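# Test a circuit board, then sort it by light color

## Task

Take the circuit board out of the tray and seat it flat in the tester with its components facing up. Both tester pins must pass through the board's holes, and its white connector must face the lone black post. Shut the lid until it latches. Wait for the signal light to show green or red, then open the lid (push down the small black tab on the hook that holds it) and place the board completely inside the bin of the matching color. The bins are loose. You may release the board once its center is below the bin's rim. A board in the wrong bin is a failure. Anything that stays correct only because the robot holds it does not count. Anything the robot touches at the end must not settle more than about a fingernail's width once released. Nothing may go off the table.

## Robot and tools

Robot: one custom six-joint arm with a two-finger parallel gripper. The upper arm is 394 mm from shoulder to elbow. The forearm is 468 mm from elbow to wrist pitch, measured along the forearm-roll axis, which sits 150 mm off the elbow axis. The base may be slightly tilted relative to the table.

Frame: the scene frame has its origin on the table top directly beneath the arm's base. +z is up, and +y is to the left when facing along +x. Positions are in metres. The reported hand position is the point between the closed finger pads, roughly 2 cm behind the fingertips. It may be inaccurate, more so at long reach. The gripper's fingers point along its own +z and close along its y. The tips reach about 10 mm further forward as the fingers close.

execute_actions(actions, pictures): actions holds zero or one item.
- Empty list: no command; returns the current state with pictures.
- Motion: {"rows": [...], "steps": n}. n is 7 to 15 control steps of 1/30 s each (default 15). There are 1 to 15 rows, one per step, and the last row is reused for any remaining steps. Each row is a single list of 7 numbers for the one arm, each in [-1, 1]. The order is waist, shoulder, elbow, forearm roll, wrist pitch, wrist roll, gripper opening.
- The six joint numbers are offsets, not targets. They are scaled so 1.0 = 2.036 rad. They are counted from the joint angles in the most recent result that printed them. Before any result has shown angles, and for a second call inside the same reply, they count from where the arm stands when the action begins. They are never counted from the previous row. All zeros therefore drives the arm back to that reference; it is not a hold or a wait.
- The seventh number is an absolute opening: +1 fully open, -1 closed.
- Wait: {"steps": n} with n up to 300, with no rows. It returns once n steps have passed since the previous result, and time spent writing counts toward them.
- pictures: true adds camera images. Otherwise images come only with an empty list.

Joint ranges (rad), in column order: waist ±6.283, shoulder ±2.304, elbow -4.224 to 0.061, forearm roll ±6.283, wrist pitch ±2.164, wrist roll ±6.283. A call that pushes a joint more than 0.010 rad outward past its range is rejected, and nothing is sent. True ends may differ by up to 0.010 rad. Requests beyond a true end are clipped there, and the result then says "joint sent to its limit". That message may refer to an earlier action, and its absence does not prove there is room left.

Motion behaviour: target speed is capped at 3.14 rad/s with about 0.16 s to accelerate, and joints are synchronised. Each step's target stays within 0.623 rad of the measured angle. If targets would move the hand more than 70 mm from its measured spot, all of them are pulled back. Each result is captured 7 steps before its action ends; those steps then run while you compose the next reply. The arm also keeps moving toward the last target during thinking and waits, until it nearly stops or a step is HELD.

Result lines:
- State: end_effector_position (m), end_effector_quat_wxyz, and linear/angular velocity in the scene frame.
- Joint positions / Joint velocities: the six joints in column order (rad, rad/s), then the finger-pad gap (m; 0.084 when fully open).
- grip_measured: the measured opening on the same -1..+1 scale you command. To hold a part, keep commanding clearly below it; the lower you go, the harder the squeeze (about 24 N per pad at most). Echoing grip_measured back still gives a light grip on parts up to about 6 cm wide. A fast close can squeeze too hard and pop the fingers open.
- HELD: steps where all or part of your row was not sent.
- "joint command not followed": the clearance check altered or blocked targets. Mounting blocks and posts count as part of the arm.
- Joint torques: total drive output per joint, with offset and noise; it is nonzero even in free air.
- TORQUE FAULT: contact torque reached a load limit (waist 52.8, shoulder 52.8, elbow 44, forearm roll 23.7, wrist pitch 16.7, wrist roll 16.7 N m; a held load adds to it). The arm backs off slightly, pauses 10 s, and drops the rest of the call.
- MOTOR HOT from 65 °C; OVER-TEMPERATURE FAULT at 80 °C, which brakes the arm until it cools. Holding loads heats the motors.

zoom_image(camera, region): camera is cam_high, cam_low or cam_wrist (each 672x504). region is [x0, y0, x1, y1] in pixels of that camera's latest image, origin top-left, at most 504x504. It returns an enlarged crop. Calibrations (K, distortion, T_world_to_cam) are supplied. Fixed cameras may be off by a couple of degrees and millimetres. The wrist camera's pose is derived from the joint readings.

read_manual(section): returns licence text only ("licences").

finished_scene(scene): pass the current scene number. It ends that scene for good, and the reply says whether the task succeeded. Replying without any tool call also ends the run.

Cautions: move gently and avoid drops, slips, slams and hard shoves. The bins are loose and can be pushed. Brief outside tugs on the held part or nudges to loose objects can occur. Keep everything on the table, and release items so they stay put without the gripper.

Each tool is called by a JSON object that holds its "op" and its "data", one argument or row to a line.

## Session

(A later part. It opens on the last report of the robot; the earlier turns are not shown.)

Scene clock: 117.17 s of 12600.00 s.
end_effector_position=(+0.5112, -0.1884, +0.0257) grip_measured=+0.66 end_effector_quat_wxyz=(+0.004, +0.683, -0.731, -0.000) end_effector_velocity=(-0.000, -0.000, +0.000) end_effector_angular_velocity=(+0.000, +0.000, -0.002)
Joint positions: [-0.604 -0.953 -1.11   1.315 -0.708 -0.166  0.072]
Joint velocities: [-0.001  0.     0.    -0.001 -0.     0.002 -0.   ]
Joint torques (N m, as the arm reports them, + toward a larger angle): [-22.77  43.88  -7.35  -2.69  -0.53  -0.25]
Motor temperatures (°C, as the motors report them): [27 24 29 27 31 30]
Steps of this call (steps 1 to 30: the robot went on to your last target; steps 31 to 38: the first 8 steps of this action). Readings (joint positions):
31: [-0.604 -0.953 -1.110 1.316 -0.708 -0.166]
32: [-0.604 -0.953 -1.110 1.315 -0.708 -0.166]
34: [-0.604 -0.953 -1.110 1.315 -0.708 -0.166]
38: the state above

{"op": "execute_actions", "data": {
  "actions": [
    {"steps":10}
  ],
  "pictures": true
}}

Scene clock: 117.50 s of 12600.00 s.
end_effector_position=(+0.5112, -0.1884, +0.0257) grip_measured=+0.85 end_effector_quat_wxyz=(+0.004, +0.683, -0.731, -0.000) end_effector_velocity=(-0.000, +0.000, -0.000) end_effector_angular_velocity=(+0.001, -0.000, +0.000)
Joint positions: [-0.604 -0.953 -1.11   1.315 -0.708 -0.166  0.078]
Joint velocities: [ 0.    -0.     0.     0.    -0.001 -0.001  0.   ]
Joint torques (N m, as the arm reports them, + toward a larger angle): [-22.62  43.73  -7.87  -1.31   0.05  -0.21]
Motor temperatures (°C, as the motors report them): [27 24 29 27 31 30]
Kept back: nothing.
Steps of this call (steps 1 to 7: the last 7 steps of your previous action; steps 8 to 10: the robot went on to your last target). Readings (joint positions):
1: [-0.604 -0.953 -1.110 1.315 -0.708 -0.166]
2: [-0.604 -0.953 -1.110 1.315 -0.708 -0.166]
4: [-0.604 -0.953 -1.110 1.315 -0.708 -0.166]
8: [-0.604 -0.953 -1.110 1.315 -0.708 -0.166]
10: the state above
camera_calibration (this result's frames):
cam_wrist: T_world_to_cam=[[-0.999353, 0.03427, 0.0109567, 0.544643], [0.0344592, 0.999252, 0.0175781, 0.237293], [-0.0103461, 0.0179443, -0.999785, 0.162441], [0, 0, 0, 1]] pos_world=[0.537794, -0.258696, 0.152267]

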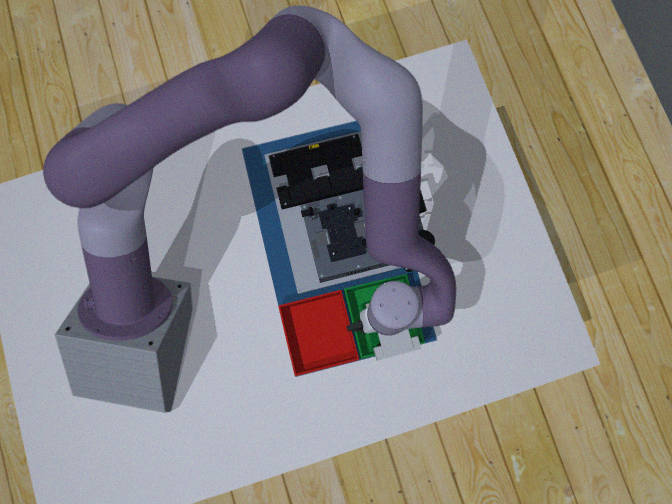

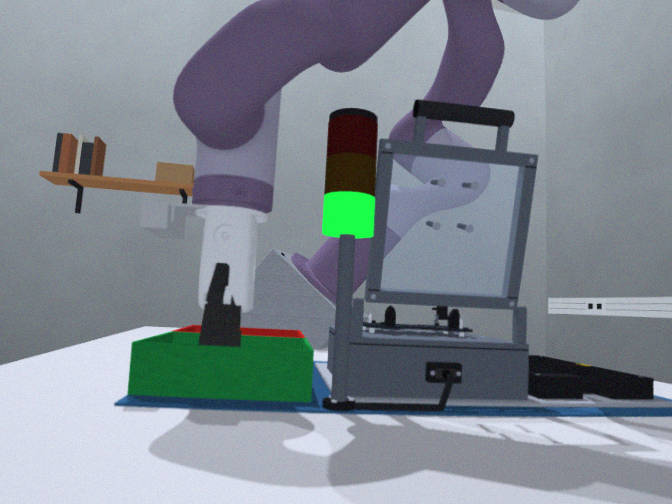

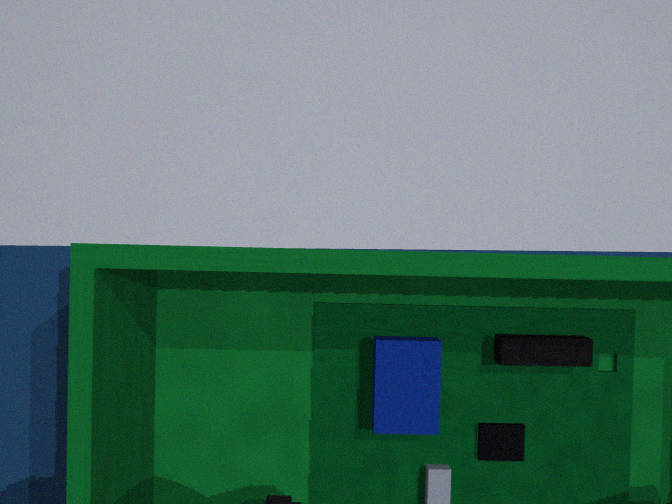

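{"op": "execute_actions", "data": {
  "actions": [
    {"rows":[[-0.005,0.007,0.0015,-0.009,-0.003,0.006,0.85],[-0.012,0.016,0.0035,-0.022,-0.0076,0.015,0.85],[-0.021,0.029,0.0064,-0.04,-0.014,0.027,0.85],[-0.031,0.043,0.0095,-0.059,-0.021,0.04,0.85],[-0.042,0.057,0.0127,-0.079,-0.027,0.054,0.85],[-0.052,0.072,0.016,-0.099,-0.034,0.067,0.85],[-0.061,0.084,0.0186,-0.116,-0.04,0.078,0.85],[-0.0695,0.0958,0.0212,-0.1321,-0.0458,0.0892,0.85]],"steps":15}
  ]
}}

{"op": "execute_actions", "data": {
  "actions": [
    {"steps":10}
  ],
  "pictures": true
}}

Scene clock: 118.07 s of 12600.00 s.
end_effector_position=(+0.5172, -0.1886, +0.0728) grip_measured=+0.85 end_effector_quat_wxyz=(-0.001, +0.683, -0.730, +0.000) end_effector_velocity=(+0.039, -0.007, +0.367) end_effector_angular_velocity=(+0.005, -0.056, +0.030)
Joint positions: [-0.658 -0.879 -1.093  1.213 -0.743 -0.097  0.078]
Joint velocities: [-0.411  0.568  0.107 -0.758 -0.257  0.504  0.   ]
Joint torques (N m, as the arm reports them, + toward a larger angle): [-21.66  44.07  -7.03  -2.39  -0.18  -0.61]
Motor temperatures (°C, as the motors report them): [27 24 29 27 31 30]
Steps of this call (steps 1 to 9: the robot went on to your last target; steps 10 to 17: the first 8 steps of this action). Readings (joint positions):
10: [-0.604 -0.953 -1.110 1.315 -0.708 -0.165]
11: [-0.605 -0.951 -1.109 1.312 -0.709 -0.164]
13: [-0.613 -0.940 -1.106 1.296 -0.715 -0.153]
17: the state above

Scene clock: 118.40 s of 12600.00 s.
end_effector_position=(+0.5156, -0.1882, +0.1456) grip_measured=+0.85 end_effector_quat_wxyz=(+0.000, +0.683, -0.730, -0.000) end_effector_velocity=(-0.011, +0.003, +0.036) end_effector_angular_velocity=(+0.005, +0.020, -0.011)
Joint positions: [-0.74  -0.765 -1.068  1.056 -0.798  0.009  0.078]
Joint velocities: [-0.044  0.06   0.022 -0.095 -0.034  0.067 -0.   ]
Joint torques (N m, as the arm reports them, + toward a larger angle): [-19.41  39.73 -11.06  -1.13  -0.09  -0.29]
Motor temperatures (°C, as the motors report them): [27 24 29 27 31 30]
Kept back: nothing.
Steps of this call (steps 1 to 7: the last 7 steps of your previous action; steps 8 to 10: the robot went on to your last target). Readings (joint positions):
1: [-0.671 -0.860 -1.090 1.188 -0.752 -0.080]
2: [-0.685 -0.842 -1.086 1.163 -0.761 -0.063]
4: [-0.710 -0.807 -1.079 1.115 -0.777 -0.031]
8: [-0.736 -0.771 -1.070 1.065 -0.794 0.003]
10: the state above
camera_calibration (this result's frames):
cam_wrist: T_world_to_cam=[[-0.999438, 0.0329454, 0.00612595, 0.548177], [0.033078, 0.999189, 0.0229808, 0.234708], [-0.00536387, 0.0231706, -0.999717, 0.280799], [0, 0, 0, 1]] pos_world=[0.541611, -0.259084, 0.271967]

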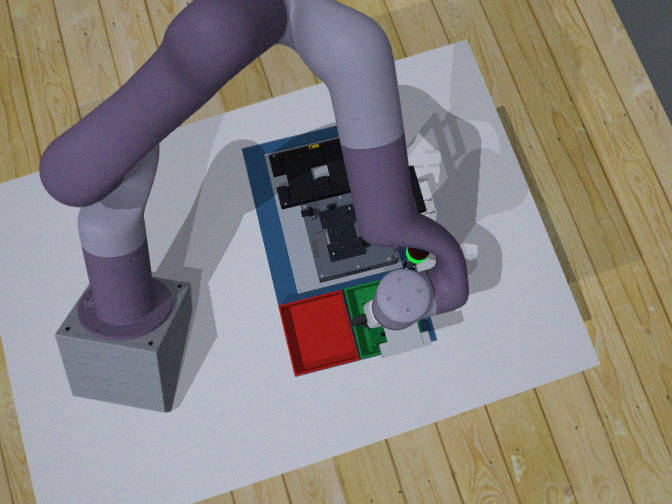

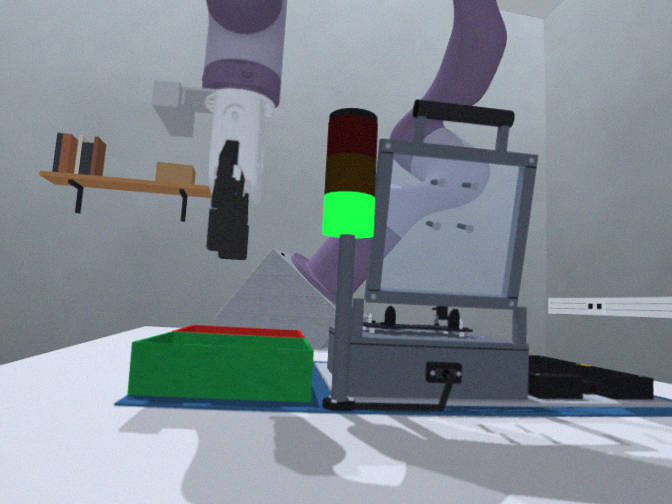

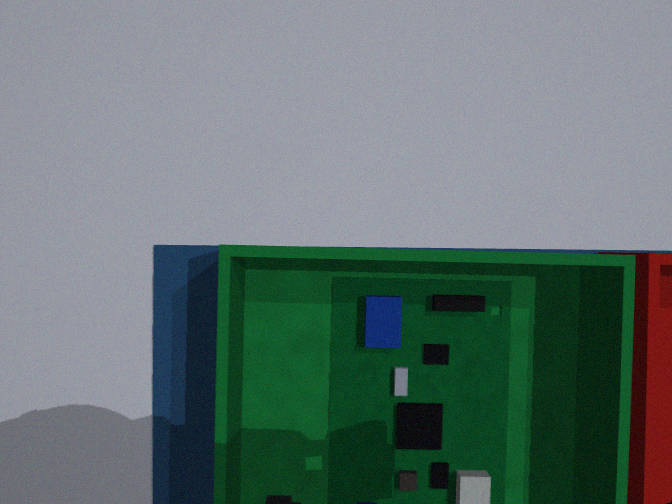

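The board is lying inside the green bin.

{"op": "finished_scene", "data": {
  "scene": 1
}}

The scene is finished: the task was done.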